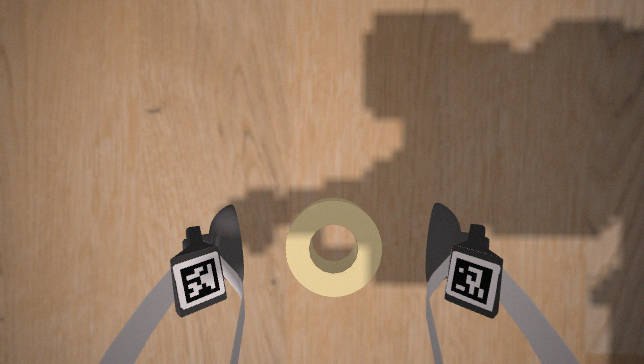

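Scene clock: 113.73 s.
base_odometry: x=-1.834 y=+0.491 heading=-1.980 (m, m, rad; odometry frame)
turned_by_wheels: +0.000 (rad since the last result)
turned_by_imu: +0.000 (rad since the last result)
base_tilt: forward=+1.2 right=+1.8 (deg)
lidar_m: 2.31 0.69 0.50 0.48 0.50 0.67 1.44 1.16 1.07 0.81 1.41 1.92
head_depth_mm: 1250 1435 1685 1751 1495 1320 1174 / 1252 1437 1356 1282 1463 1314 1170 / 1251 1411 1241 1161 1425 1314 - / 1258 1410 1236 1179 1427 1312 1171 / 1256 1421 1238 1190 1443 1311 1172 / 1261 1443 1705 1739 1505 1314 1172 / 1270 1443 1695 1752 1493 1311 1168
base_status: not commanded
joint_positions: lift_m=+0.143 arm_m=+0.130 wrist_yaw_rad=-0.002 wrist_pitch_rad=-1.397 wrist_roll_rad=+0.005 gripper_m=+0.001 head_pan_rad=-1.564 head_tilt_rad=-0.793
joint_status: all done
motor_effort: left_wheel=-1(1) right_wheel=+1(1) lift_m=+25(24) arm_m=-2(2) wrist_yaw_rad=+2(2) wrist_pitch_rad=+0(1) wrist_roll_rad=-3(3) gripper_m=-17(98) head_pan_rad=-4(4) head_tilt_rad=-3(4) (%)
hand_pose: x=-0.0217 y=-0.2958 z=+0.0253 quat_wxyz=(+0.540, +0.453, -0.543, -0.457) (m; base frame)
wrist_depth_mm: 198 196 195 193 193 191 190 / 198 195 196 193 192 191 189 / 199 198 197 194 193 190 190 / 199 198 196 196 193 191 191 / 199 198 197 170 194 192 190 / 199 200 197 176 - 193 191 / 200 199 198 196 194 193 192
pictures: none
No camera images: the call's "cameras" was empty. Leave "cameras" out to get every camera's image.

Scene clock: 116.53 s.
base_odometry: x=-1.834 y=+0.491 heading=-1.980 (m, m, rad; odometry frame)
turned_by_wheels: +0.000 (rad since the last result)
turned_by_imu: +0.000 (rad since the last result)
base_tilt: forward=+1.2 right=+1.7 (deg)
lidar_m: 2.31 0.69 0.50 0.48 0.49 0.67 1.44 1.16 1.07 0.81 1.41 1.92
head_depth_mm: 1249 1434 1682 1751 1502 1317 1168 / 1252 1428 1355 1277 1476 1315 1169 / 1258 1412 1241 1172 1415 1345 1134 / 1259 1412 1236 1179 1425 1336 1149 / 1255 1411 1240 1191 1436 1315 1169 / 1261 1449 1693 1755 1490 1323 1170 / 1263 1448 1703 1745 1497 1313 1167
base_status: not commanded
joint_positions: lift_m=+0.360 arm_m=+0.130 wrist_yaw_rad=-0.002 wrist_pitch_rad=-1.398 wrist_roll_rad=+0.005 gripper_m=+0.001 head_pan_rad=-1.564 head_tilt_rad=-0.793
joint_status: all done
motor_effort: left_wheel=-2(1) right_wheel=+1(1) lift_m=+30(31) arm_m=-2(2) wrist_yaw_rad=+2(1) wrist_pitch_rad=+0(1) wrist_roll_rad=-2(3) gripper_m=-17(17) head_pan_rad=-4(4) head_tilt_rad=-3(4) (%)
hand_pose: x=-0.0217 y=-0.2956 z=+0.2420 quat_wxyz=(+0.539, +0.453, -0.543, -0.457) (m; base frame)
wrist_depth_mm: 413 416 413 404 403 394 395 / 415 410 410 406 403 400 397 / 416 416 409 411 406 397 398 / 421 413 406 408 407 403 398 / 420 413 410 170 403 406 403 / 419 413 415 175 - 403 404 / 423 420 413 - - 404 409
pictures: none
No camera images: the call's "cameras" was empty. Leave "cameras" out to get every camera's image.

Scene clock: 118.73 s.
base_odometry: x=-1.834 y=+0.491 heading=-1.980 (m, m, rad; odometry frame)
turned_by_wheels: +0.000 (rad since the last result)
turned_by_imu: +0.000 (rad since the last result)
base_tilt: forward=+1.1 right=+1.8 (deg)
lidar_m: 2.31 0.69 0.50 0.48 0.50 0.67 1.44 1.16 1.07 0.81 1.41 1.92
head_depth_mm: 1252 1440 1679 1751 1496 1319 1173 / 1251 1426 1357 1291 1482 1318 1180 / 1259 1405 1235 1171 1425 1316 1178 / 1252 1412 1237 1179 1427 1315 1185 / 1257 1412 1245 1186 1443 1323 1165 / 1254 1446 1706 1757 1509 1317 1171 / 1257 1450 1690 1749 1504 1309 1169
base_status: not commanded
joint_positions: lift_m=+0.360 arm_m=+0.000 wrist_yaw_rad=-0.002 wrist_pitch_rad=-0.426 wrist_roll_rad=+0.005 gripper_m=+0.001 head_pan_rad=-1.564 head_tilt_rad=-0.793
joint_status: all done
motor_effort: left_wheel=-1(1) right_wheel=+1(0) lift_m=+30(30) arm_m=-2(1) wrist_yaw_rad=+2(3) wrist_pitch_rad=+9(9) wrist_roll_rad=-3(3) gripper_m=-16(17) head_pan_rad=-4(4) head_tilt_rad=-3(4) (%)
hand_pose: x=-0.0219 y=-0.3687 z=+0.3708 quat_wxyz=(+0.689, +0.149, -0.693, -0.151) (m; base frame)
wrist_depth_mm: - - 515 515 513 - 809 / - - 584 557 548 - 831 / - - 644 599 610 - 837 / 864 832 777 668 691 808 789 / 705 702 715 171 709 692 681 / 592 596 583 178 - 577 577 / 519 511 509 512 518 509 497
pictures: none
No camera images: the call's "cameras" was empty. Leave "cameras" out to get every camera's image.

Scene clock: 121.23 s.
base_odometry: x=-1.834 y=+0.491 heading=-1.980 (m, m, rad; odometry frame)
turned_by_wheels: +0.000 (rad since the last result)
turned_by_imu: +0.000 (rad since the last result)
base_tilt: forward=+1.2 right=+1.7 (deg)
lidar_m: 2.31 0.69 0.50 0.48 0.50 0.67 1.44 1.16 1.07 0.81 1.41 1.92
head_depth_mm: 1251 1429 1667 1751 1513 1327 1168 / 1251 1434 1350 1278 1477 1322 1173 / 1245 1404 1240 1175 1422 1318 1177 / 1257 1408 1241 1185 1432 1312 1195 / 1256 1413 1234 1186 1441 1310 1164 / 1257 1458 1706 1744 1507 1313 1171 / 1264 1454 1707 1747 1505 1305 1173
base_status: not commanded
joint_positions: lift_m=+0.360 arm_m=+0.000 wrist_yaw_rad=+2.997 wrist_pitch_rad=-0.425 wrist_roll_rad=+0.005 gripper_m=+0.001 head_pan_rad=-1.564 head_tilt_rad=-0.793
joint_status: all done
motor_effort: left_wheel=-2(2) right_wheel=+1(0) lift_m=+30(30) arm_m=-2(2) wrist_yaw_rad=+3(4) wrist_pitch_rad=+8(9) wrist_roll_rad=-3(3) gripper_m=-17(17) head_pan_rad=-4(4) head_tilt_rad=-3(3) (%)
hand_pose: x=+0.0110 y=+0.0758 z=+0.3709 quat_wxyz=(+0.199, +0.702, +0.099, +0.677) (m; base frame)
wrist_depth_mm: 440 - 464 471 492 505 533 / 482 484 509 518 540 563 583 / 515 532 550 572 592 608 646 / 562 598 618 635 673 690 727 / 634 649 - 171 708 680 681 / 591 597 - 180 - 572 583 / 515 524 - - 505 505 499
pictures: none
No camera images: the call's "cameras" was empty. Leave "cameras" out to get every camera's image.

Scene clock: 122.80 s.
base_odometry: x=-1.834 y=+0.491 heading=-1.980 (m, m, rad; odometry frame)
turned_by_wheels: +0.000 (rad since the last result)
turned_by_imu: +0.000 (rad since the last result)
base_tilt: forward=+1.2 right=+1.7 (deg)
lidar_m: 2.31 0.69 0.50 0.48 0.50 0.67 1.43 1.16 1.07 0.81 1.41 1.91
head_depth_mm: 1257 1425 1667 1736 1505 1319 1175 / 1256 1434 1348 1278 1480 1326 1172 / 1254 1407 1242 1170 1421 1323 1167 / 1253 1403 1242 1173 1423 1324 1176 / 1252 1422 1236 1184 1442 1309 1178 / 1255 1440 1692 1751 1495 1312 1168 / 1259 1451 1709 1753 1495 1314 1167
base_status: not commanded
joint_positions: lift_m=+0.280 arm_m=+0.000 wrist_yaw_rad=+2.997 wrist_pitch_rad=-0.425 wrist_roll_rad=+0.005 gripper_m=+0.001 head_pan_rad=-1.564 head_tilt_rad=-0.793
joint_status: all done
motor_effort: left_wheel=-1(1) right_wheel=+0(0) lift_m=+25(25) arm_m=-2(2) wrist_yaw_rad=+4(3) wrist_pitch_rad=+8(8) wrist_roll_rad=-3(3) gripper_m=-17(17) head_pan_rad=-4(5) head_tilt_rad=-4(3) (%)
hand_pose: x=+0.0110 y=+0.0759 z=+0.2913 quat_wxyz=(+0.199, +0.702, +0.098, +0.677) (m; base frame)
wrist_depth_mm: 443 - 468 475 495 504 533 / 472 494 501 533 540 548 582 / 515 529 557 570 586 613 652 / 564 592 608 645 642 674 693 / 594 591 - 171 603 581 569 / 506 512 - 172 - 492 489 / 451 - - - 429 426 423
pictures: none
No camera images: the call's "cameras" was empty. Leave "cameras" out to get every camera's image.

Scene clock: 127.80 s.
base_odometry: x=-2.232 y=-0.426 heading=-1.980 (m, m, rad; odometry frame)
turned_by_wheels: +0.000 (rad since the last result)
turned_by_imu: +0.007 (rad since the last result)
base_tilt: forward=+1.1 right=+1.8 (deg)
lidar_m: 1.32 1.36 0.51 0.49 0.51 0.69 1.87 1.15 1.15 1.36 1.40 1.37
head_depth_mm: 1236 1413 1657 1745 1508 1314 1177 / 1241 1419 1671 1750 1512 1308 1171 / 1240 1430 1682 1748 1512 1318 1169 / 1246 1424 1672 1740 1510 1312 1184 / 1249 1437 1679 1752 1499 1315 1166 / 1245 1442 1698 1741 1497 1315 1165 / 1256 1442 1686 1753 1504 1309 1163
base_status: done
joint_positions: lift_m=+0.280 arm_m=+0.000 wrist_yaw_rad=+2.998 wrist_pitch_rad=-0.425 wrist_roll_rad=+0.005 gripper_m=+0.001 head_pan_rad=-1.564 head_tilt_rad=-0.793
joint_status: not commanded
motor_effort: left_wheel=-2(8) right_wheel=+1(4) lift_m=+25(25) arm_m=-2(2) wrist_yaw_rad=+3(4) wrist_pitch_rad=+7(8) wrist_roll_rad=-3(3) gripper_m=-17(17) head_pan_rad=-5(5) head_tilt_rad=-4(5) (%)
hand_pose: x=+0.0108 y=+0.0759 z=+0.2913 quat_wxyz=(+0.199, +0.702, +0.099, +0.677) (m; base frame)
wrist_depth_mm: 446 - 479 487 506 531 - / 483 496 511 526 551 - - / 527 536 567 593 596 851 887 / 588 598 623 634 665 693 683 / 598 603 - 171 592 573 565 / 505 512 - 172 - 492 483 / 442 - - - 426 425 423
pictures: none
No camera images: the call's "cameras" was empty. Leave "cameras" out to get every camera's image.

Scene clock: 132.23 s.
base_odometry: x=-2.550 y=-1.160 heading=-1.980 (m, m, rad; odometry frame)
turned_by_wheels: +0.000 (rad since the last result)
turned_by_imu: +0.006 (rad since the last result)
base_tilt: forward=+1.2 right=+1.8 (deg)
lidar_m: 0.52 0.54 0.74 2.04 0.66 0.69 1.91 1.80 1.41 1.35 0.74 0.54
head_depth_mm: 1229 1419 1658 1754 1503 1319 1178 / 1230 1409 1661 1743 1509 1317 1174 / 1250 1416 1666 1753 1496 1318 1175 / 1237 1420 1669 1748 1501 1315 1176 / 1241 1427 1698 1756 1507 1320 1169 / 1255 1435 1682 1739 1510 1310 1176 / 1255 1428 1608 1627 1465 1322 1171
base_status: done
joint_positions: lift_m=+0.280 arm_m=+0.000 wrist_yaw_rad=+2.998 wrist_pitch_rad=-0.425 wrist_roll_rad=+0.005 gripper_m=+0.001 head_pan_rad=-1.564 head_tilt_rad=-0.793
joint_status: not commanded
motor_effort: left_wheel=-2(6) right_wheel=+2(6) lift_m=+24(25) arm_m=-2(2) wrist_yaw_rad=+3(3) wrist_pitch_rad=+9(8) wrist_roll_rad=-3(3) gripper_m=-17(16) head_pan_rad=-4(4) head_tilt_rad=-4(3) (%)
hand_pose: x=+0.0108 y=+0.0759 z=+0.2913 quat_wxyz=(+0.199, +0.702, +0.099, +0.677) (m; base frame)
wrist_depth_mm: 608 - - - - 785 568 / 589 765 - - - 810 568 / 593 791 919 910 914 801 581 / 599 696 713 713 711 673 571 / 600 586 - 171 595 572 537 / 494 515 - 172 - 492 478 / 446 - - - 425 428 419
pictures: none
No camera images: the call's "cameras" was empty. Leave "cameras" out to get every camera's image.

Scene clock: 134.53 s.
base_odometry: x=-2.550 y=-1.160 heading=-0.420 (m, m, rad; odometry frame)
turned_by_wheels: +1.560 (rad since the last result)
turned_by_imu: +1.569 (rad since the last result)
base_tilt: forward=+1.2 right=+1.8 (deg)
lidar_m: 1.91 0.66 0.68 1.80 1.95 1.41 1.35 0.75 0.55 0.52 0.54 0.73
head_depth_mm: 452 518 606 729 920 1220 1171 / 453 518 607 733 919 1225 1176 / 453 519 605 731 919 1222 1170 / 453 519 608 734 923 1226 1178 / 454 520 610 736 928 1218 1166 / 454 521 610 736 926 1228 1169 / 454 521 611 739 932 1228 1166
base_status: done
joint_positions: lift_m=+0.280 arm_m=+0.000 wrist_yaw_rad=+2.998 wrist_pitch_rad=-0.425 wrist_roll_rad=+0.005 gripper_m=+0.001 head_pan_rad=-1.564 head_tilt_rad=-0.793
joint_status: not commanded
motor_effort: left_wheel=-3(11) right_wheel=+1(7) lift_m=+25(25) arm_m=-2(2) wrist_yaw_rad=+2(3) wrist_pitch_rad=+8(8) wrist_roll_rad=-3(3) gripper_m=-17(16) head_pan_rad=-5(4) head_tilt_rad=-3(3) (%)
hand_pose: x=+0.0108 y=+0.0759 z=+0.2913 quat_wxyz=(+0.199, +0.702, +0.099, +0.677) (m; base frame)
wrist_depth_mm: - - - - - 724 515 / - - - - - 722 554 / 950 932 928 932 898 751 599 / 719 734 698 715 699 675 646 / 591 594 - 171 592 570 577 / 502 521 - 172 - 496 488 / 452 - - - 423 422 422
pictures: none
No camera images: the call's "cameras" was empty. Leave "cameras" out to get every camera's image.

Scene clock: 139.53 s.
base_odometry: x=-1.637 y=-1.568 heading=-0.420 (m, m, rad; odometry frame)
turned_by_wheels: +0.000 (rad since the last result)
turned_by_imu: +0.007 (rad since the last result)
base_tilt: forward=+1.4 right=+1.7 (deg)
lidar_m: 1.90 2.06 2.77 0.45 0.46 0.63 2.09 0.73 0.53 0.51 0.53 0.72
head_depth_mm: 439 501 588 707 891 1196 1165 / 439 503 588 708 891 1200 1171 / 440 504 590 710 893 1209 1170 / 440 506 590 715 897 1213 1185 / 442 507 592 713 900 1217 1173 / 442 506 593 717 903 1221 1170 / 443 508 597 717 907 1221 1169
base_status: done
joint_positions: lift_m=+0.280 arm_m=+0.000 wrist_yaw_rad=+2.998 wrist_pitch_rad=-0.425 wrist_roll_rad=+0.005 gripper_m=+0.001 head_pan_rad=-1.564 head_tilt_rad=-0.793
joint_status: not commanded
motor_effort: left_wheel=-3(9) right_wheel=+2(6) lift_m=+25(25) arm_m=-2(2) wrist_yaw_rad=+2(3) wrist_pitch_rad=+8(8) wrist_roll_rad=-3(3) gripper_m=-17(17) head_pan_rad=-5(4) head_tilt_rad=-4(4) (%)
hand_pose: x=+0.0108 y=+0.0759 z=+0.2913 quat_wxyz=(+0.199, +0.702, +0.099, +0.677) (m; base frame)
wrist_depth_mm: 415 - 443 - - - - / 447 463 482 - - - - / 494 500 526 910 906 912 872 / 538 553 584 720 697 704 700 / 572 587 - 171 595 573 580 / 501 511 - 172 - 491 483 / 450 - - - 425 422 424
pictures: none
No camera images: the call's "cameras" was empty. Leave "cameras" out to get every camera's image.

Scene clock: 144.53 s.
base_odometry: x=-0.724 y=-1.976 heading=-0.420 (m, m, rad; odometry frame)
turned_by_wheels: +0.000 (rad since the last result)
turned_by_imu: +0.007 (rad since the last result)
base_tilt: forward=+1.2 right=+1.7 (deg)
lidar_m: 1.40 1.19 1.98 3.20 1.69 1.14 2.02 0.72 0.52 0.50 0.52 0.71
head_depth_mm: 430 493 575 695 870 1168 1171 / 424 494 578 698 872 1178 1173 / 417 477 559 636 875 1185 1168 / 429 490 575 641 884 1195 1183 / 428 493 576 677 884 1201 1173 / 431 494 579 680 891 1199 1166 / 431 494 580 683 892 1214 1169
base_status: done
joint_positions: lift_m=+0.280 arm_m=+0.000 wrist_yaw_rad=+2.998 wrist_pitch_rad=-0.425 wrist_roll_rad=+0.005 gripper_m=+0.001 head_pan_rad=-1.564 head_tilt_rad=-0.793
joint_status: not commanded
motor_effort: left_wheel=-3(7) right_wheel=+1(5) lift_m=+25(25) arm_m=-2(2) wrist_yaw_rad=+2(2) wrist_pitch_rad=+8(8) wrist_roll_rad=-3(3) gripper_m=-17(17) head_pan_rad=-5(4) head_tilt_rad=-4(4) (%)
hand_pose: x=+0.0108 y=+0.0759 z=+0.2913 quat_wxyz=(+0.199, +0.702, +0.099, +0.677) (m; base frame)
wrist_depth_mm: - - - - - - - / - - - - - - - / 975 929 907 942 883 893 896 / 739 717 731 708 707 692 680 / 591 594 - 171 599 568 567 / 509 519 - 172 - 488 487 / 445 - - - 424 426 422
pictures: none
No camera images: the call's "cameras" was empty. Leave "cameras" out to get every camera's image.

Scene clock: 146.80 s.
base_odometry: x=-0.724 y=-1.976 heading=+1.080 (m, m, rad; odometry frame)
turned_by_wheels: +1.500 (rad since the last result)
turned_by_imu: +1.508 (rad since the last result)
base_tilt: forward=+1.3 right=+1.9 (deg)
lidar_m: 3.19 1.69 1.14 1.36 0.78 0.53 0.50 0.51 0.66 1.40 1.19 1.84
head_depth_mm: 1289 1416 1449 1492 1447 1319 1174 / 1308 1497 1758 1748 1506 1311 1173 / 1298 1490 1741 1739 1495 1317 1176 / 1292 1468 1734 1743 1506 1319 1179 / 1285 1477 1722 1752 1507 1310 1177 / 1277 1456 1706 1736 1496 1312 1170 / 1274 1458 1692 1751 1495 1312 1172
base_status: done
joint_positions: lift_m=+0.280 arm_m=+0.000 wrist_yaw_rad=+2.998 wrist_pitch_rad=-0.425 wrist_roll_rad=+0.005 gripper_m=+0.001 head_pan_rad=-1.564 head_tilt_rad=-0.793
joint_status: not commanded
motor_effort: left_wheel=-2(10) right_wheel=+1(7) lift_m=+25(25) arm_m=-2(2) wrist_yaw_rad=+3(3) wrist_pitch_rad=+8(8) wrist_roll_rad=-3(3) gripper_m=-17(16) head_pan_rad=-5(4) head_tilt_rad=-4(4) (%)
hand_pose: x=+0.0108 y=+0.0759 z=+0.2913 quat_wxyz=(+0.199, +0.702, +0.099, +0.677) (m; base frame)
wrist_depth_mm: 802 - - - - - - / 782 - - - - - - / 755 908 942 928 877 879 868 / 693 724 731 702 694 707 698 / 594 593 - 171 591 575 576 / 498 509 - 171 - 487 490 / 449 - - - 431 423 418
pictures: none
No camera images: the call's "cameras" was empty. Leave "cameras" out to get every camera's image.

Scene clock: 151.80 s.
base_odometry: x=-0.253 y=-1.095 heading=+1.079 (m, m, rad; odometry frame)
turned_by_wheels: +0.000 (rad since the last result)
turned_by_imu: +0.007 (rad since the last result)
base_tilt: forward=+1.1 right=+1.8 (deg)
lidar_m: 2.23 1.72 1.19 1.14 1.16 1.58 1.49 1.52 1.41 0.87 1.35 1.32
head_depth_mm: 1163 1247 748 633 1747 1463 1257 / 1173 1085 745 632 1711 1462 1242 / 1170 1088 745 631 1660 1413 1245 / 1157 1078 743 632 1732 1449 1252 / 1153 1072 743 631 1740 1461 1254 / 1149 1078 740 630 1734 1463 1256 / 1137 1074 738 629 1743 1449 1248
base_status: done
joint_positions: lift_m=+0.280 arm_m=+0.000 wrist_yaw_rad=+2.998 wrist_pitch_rad=-0.425 wrist_roll_rad=+0.005 gripper_m=+0.001 head_pan_rad=-1.564 head_tilt_rad=-0.606
joint_status: all done
motor_effort: left_wheel=-3(8) right_wheel=+1(5) lift_m=+25(24) arm_m=-2(2) wrist_yaw_rad=+2(3) wrist_pitch_rad=+8(8) wrist_roll_rad=-3(3) gripper_m=-17(17) head_pan_rad=-4(4) head_tilt_rad=+3(18) (%)
hand_pose: x=+0.0108 y=+0.0759 z=+0.2913 quat_wxyz=(+0.199, +0.702, +0.099, +0.677) (m; base frame)
wrist_depth_mm: - - - - - - - / - - - - - - - / 949 928 919 901 903 901 908 / 715 721 712 699 706 697 687 / 599 597 - 171 604 572 565 / 503 518 - 172 - 497 487 / 444 - - - 425 425 421
pictures: nav_camera (sideways: a quarter turn counterclockwise sets it upright)
Images, in order (width x height): nav_camera 672x504.

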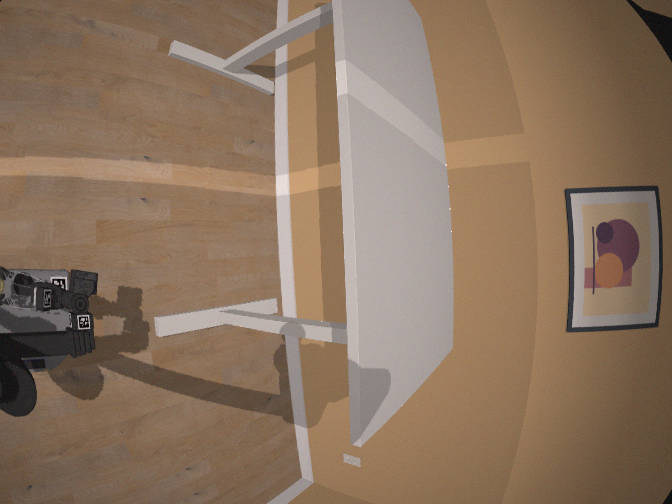

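Scene clock: 158.27 s.
base_odometry: x=-0.253 y=-1.095 heading=+1.079 (m, m, rad; odometry frame)
turned_by_wheels: +0.000 (rad since the last result)
turned_by_imu: +0.001 (rad since the last result)
base_tilt: forward=+1.2 right=+1.7 (deg)
lidar_m: 2.23 1.72 1.19 1.14 1.16 1.58 1.49 1.52 1.40 0.87 1.35 1.33
head_depth_mm: 1178 1245 747 636 1743 - - / 1165 1084 746 636 1698 1528 - / 1163 1087 746 631 1646 1470 - / 1156 1079 745 630 1747 1531 - / 1149 1083 742 630 1731 1557 - / 1140 1075 741 631 1726 1463 1279 / 1145 1070 739 629 1723 1453 1250
base_status: not commanded
joint_positions: lift_m=+0.900 arm_m=+0.000 wrist_yaw_rad=+2.998 wrist_pitch_rad=-0.424 wrist_roll_rad=+0.005 gripper_m=+0.001 head_pan_rad=-1.564 head_tilt_rad=-0.606
joint_status: all done
motor_effort: left_wheel=-3(3) right_wheel=+1(2) lift_m=+29(32) arm_m=-2(2) wrist_yaw_rad=+2(2) wrist_pitch_rad=+8(8) wrist_roll_rad=-3(3) gripper_m=-17(17) head_pan_rad=-4(4) head_tilt_rad=+3(3) (%)
hand_pose: x=+0.0108 y=+0.0760 z=+0.9111 quat_wxyz=(+0.199, +0.702, +0.099, +0.677) (m; base frame)
wrist_depth_mm: - - - - - - - / - - - - - - - / - - - - - - - / - - - - - - - / - - - 171 - - - / - - - 178 - - - / - - - - - - -
pictures: none
No camera images: the call's "cameras" was empty. Leave "cameras" out to get every camera's image.

Scene clock: 160.77 s.
base_odometry: x=-0.253 y=-1.095 heading=+1.079 (m, m, rad; odometry frame)
turned_by_wheels: +0.000 (rad since the last result)
turned_by_imu: +0.000 (rad since the last result)
base_tilt: forward=+1.2 right=+1.8 (deg)
lidar_m: 2.23 1.72 1.19 1.13 1.16 1.58 1.49 1.52 1.41 0.87 1.35 1.33
head_depth_mm: 1177 1247 746 634 1744 - - / 1168 1084 743 631 1702 1535 - / 1161 1084 746 631 1757 - - / 1160 1082 745 631 1786 1501 1243 / 1153 1078 741 630 1730 1460 1255 / 1149 1074 740 630 1738 1448 1258 / 1140 1069 741 627 1728 1453 1253
base_status: not commanded
joint_positions: lift_m=+0.900 arm_m=+0.000 wrist_yaw_rad=+0.003 wrist_pitch_rad=-0.424 wrist_roll_rad=+0.005 gripper_m=+0.001 head_pan_rad=-1.564 head_tilt_rad=-0.606
joint_status: all done
motor_effort: left_wheel=-3(3) right_wheel=+2(1) lift_m=+29(29) arm_m=-2(2) wrist_yaw_rad=-4(4) wrist_pitch_rad=+8(8) wrist_roll_rad=-3(3) gripper_m=-17(17) head_pan_rad=-4(4) head_tilt_rad=+3(2) (%)
hand_pose: x=-0.0208 y=-0.3689 z=+0.9111 quat_wxyz=(+0.690, +0.150, -0.693, -0.149) (m; base frame)
wrist_depth_mm: 498 486 477 466 453 447 - / 287 283 279 276 275 276 279 / - - - - - - - / - - - - - - - / - - - 171 - - - / - - - 178 - - - / - - - - - - -
pictures: none
No camera images: the call's "cameras" was empty. Leave "cameras" out to get every camera's image.

Scene clock: 163.33 s.
base_odometry: x=-0.253 y=-1.095 heading=+1.079 (m, m, rad; odometry frame)
turned_by_wheels: +0.000 (rad since the last result)
turned_by_imu: +0.000 (rad since the last result)
base_tilt: forward=+1.1 right=+1.6 (deg)
lidar_m: 2.23 1.72 1.19 1.14 1.16 1.58 1.49 1.52 1.41 0.87 1.35 1.33
head_depth_mm: - - - - - 1400 1257 / - - - - - 1368 1246 / - - - - - 1403 1248 / 1139 1078 778 1725 1747 1454 1254 / 1149 1076 741 631 1741 1461 1251 / 1150 1075 742 630 1742 1456 1253 / 1136 1075 743 631 1738 1455 1248
base_status: not commanded
joint_positions: lift_m=+1.090 arm_m=+0.000 wrist_yaw_rad=+0.003 wrist_pitch_rad=-0.424 wrist_roll_rad=+0.005 gripper_m=+0.001 head_pan_rad=-1.564 head_tilt_rad=-0.606
joint_status: all done
motor_effort: left_wheel=-3(3) right_wheel=+2(1) lift_m=+30(32) arm_m=-2(2) wrist_yaw_rad=-2(4) wrist_pitch_rad=+8(8) wrist_roll_rad=-3(3) gripper_m=-17(16) head_pan_rad=-5(5) head_tilt_rad=+3(2) (%)
hand_pose: x=-0.0209 y=-0.3689 z=+1.1011 quat_wxyz=(+0.690, +0.150, -0.693, -0.149) (m; base frame)
wrist_depth_mm: 916 941 949 949 - - - / 887 881 864 836 852 - - / 627 618 615 627 604 - - / 486 493 486 478 469 471 - / 392 398 407 172 398 389 - / - - - 180 - - - / - - - - - - -
pictures: none
No camera images: the call's "cameras" was empty. Leave "cameras" out to get every camera's image.

Scene clock: 168.30 s.
base_odometry: x=-0.253 y=-1.095 heading=+1.079 (m, m, rad; odometry frame)
turned_by_wheels: +0.000 (rad since the last result)
turned_by_imu: +0.001 (rad since the last result)
base_tilt: forward=+1.2 right=+1.7 (deg)
lidar_m: 2.23 1.72 1.19 1.14 1.16 1.58 1.49 1.52 1.40 0.87 1.35 1.32
head_depth_mm: 1171 1243 746 633 1747 1459 1255 / 1192 1087 747 633 1693 1456 1242 / - 1083 743 631 1646 1416 1251 / 1150 1076 744 632 1739 1456 1254 / 1151 1078 743 629 1745 1463 1257 / 1143 1077 739 631 1739 1454 1257 / 1145 1070 740 629 1727 1460 1249
base_status: not commanded
joint_positions: lift_m=+1.090 arm_m=+0.515 wrist_yaw_rad=+0.002 wrist_pitch_rad=-0.424 wrist_roll_rad=+0.005 gripper_m=+0.001 head_pan_rad=-1.564 head_tilt_rad=-0.606
joint_status: all done
motor_effort: left_wheel=-3(3) right_wheel=+2(2) lift_m=+30(29) arm_m=+4(5) wrist_yaw_rad=-2(3) wrist_pitch_rad=+8(8) wrist_roll_rad=-3(3) gripper_m=-17(17) head_pan_rad=-5(4) head_tilt_rad=+3(1) (%)
hand_pose: x=-0.0212 y=-0.8832 z=+1.1011 quat_wxyz=(+0.690, +0.149, -0.693, -0.149) (m; base frame)
wrist_depth_mm: 497 493 509 519 513 524 535 / 546 560 557 563 576 578 578 / 578 590 596 611 600 620 638 / 483 480 469 471 464 494 706 / 398 392 401 172 398 381 791 / 336 333 329 178 - 328 336 / 288 288 282 285 285 281 281
pictures: head_camera (sideways: a quarter turn clockwise sets it upright)
Images, in order (width x height): head_camera 896x504.

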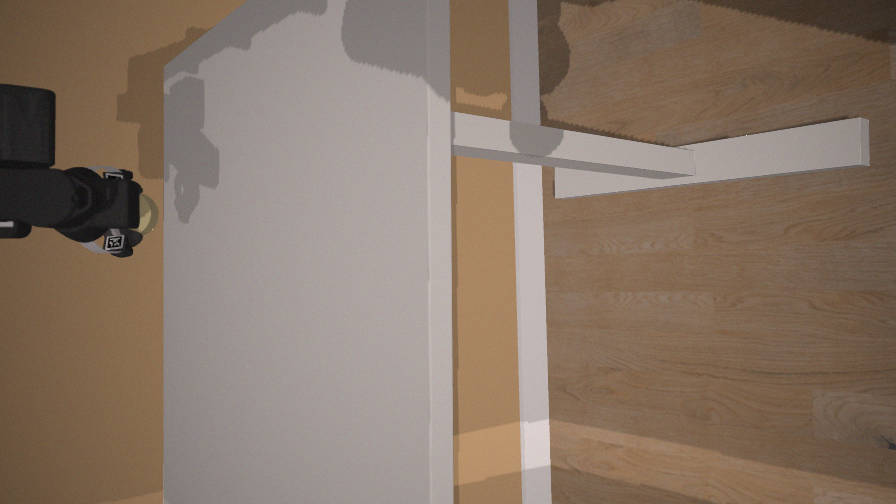

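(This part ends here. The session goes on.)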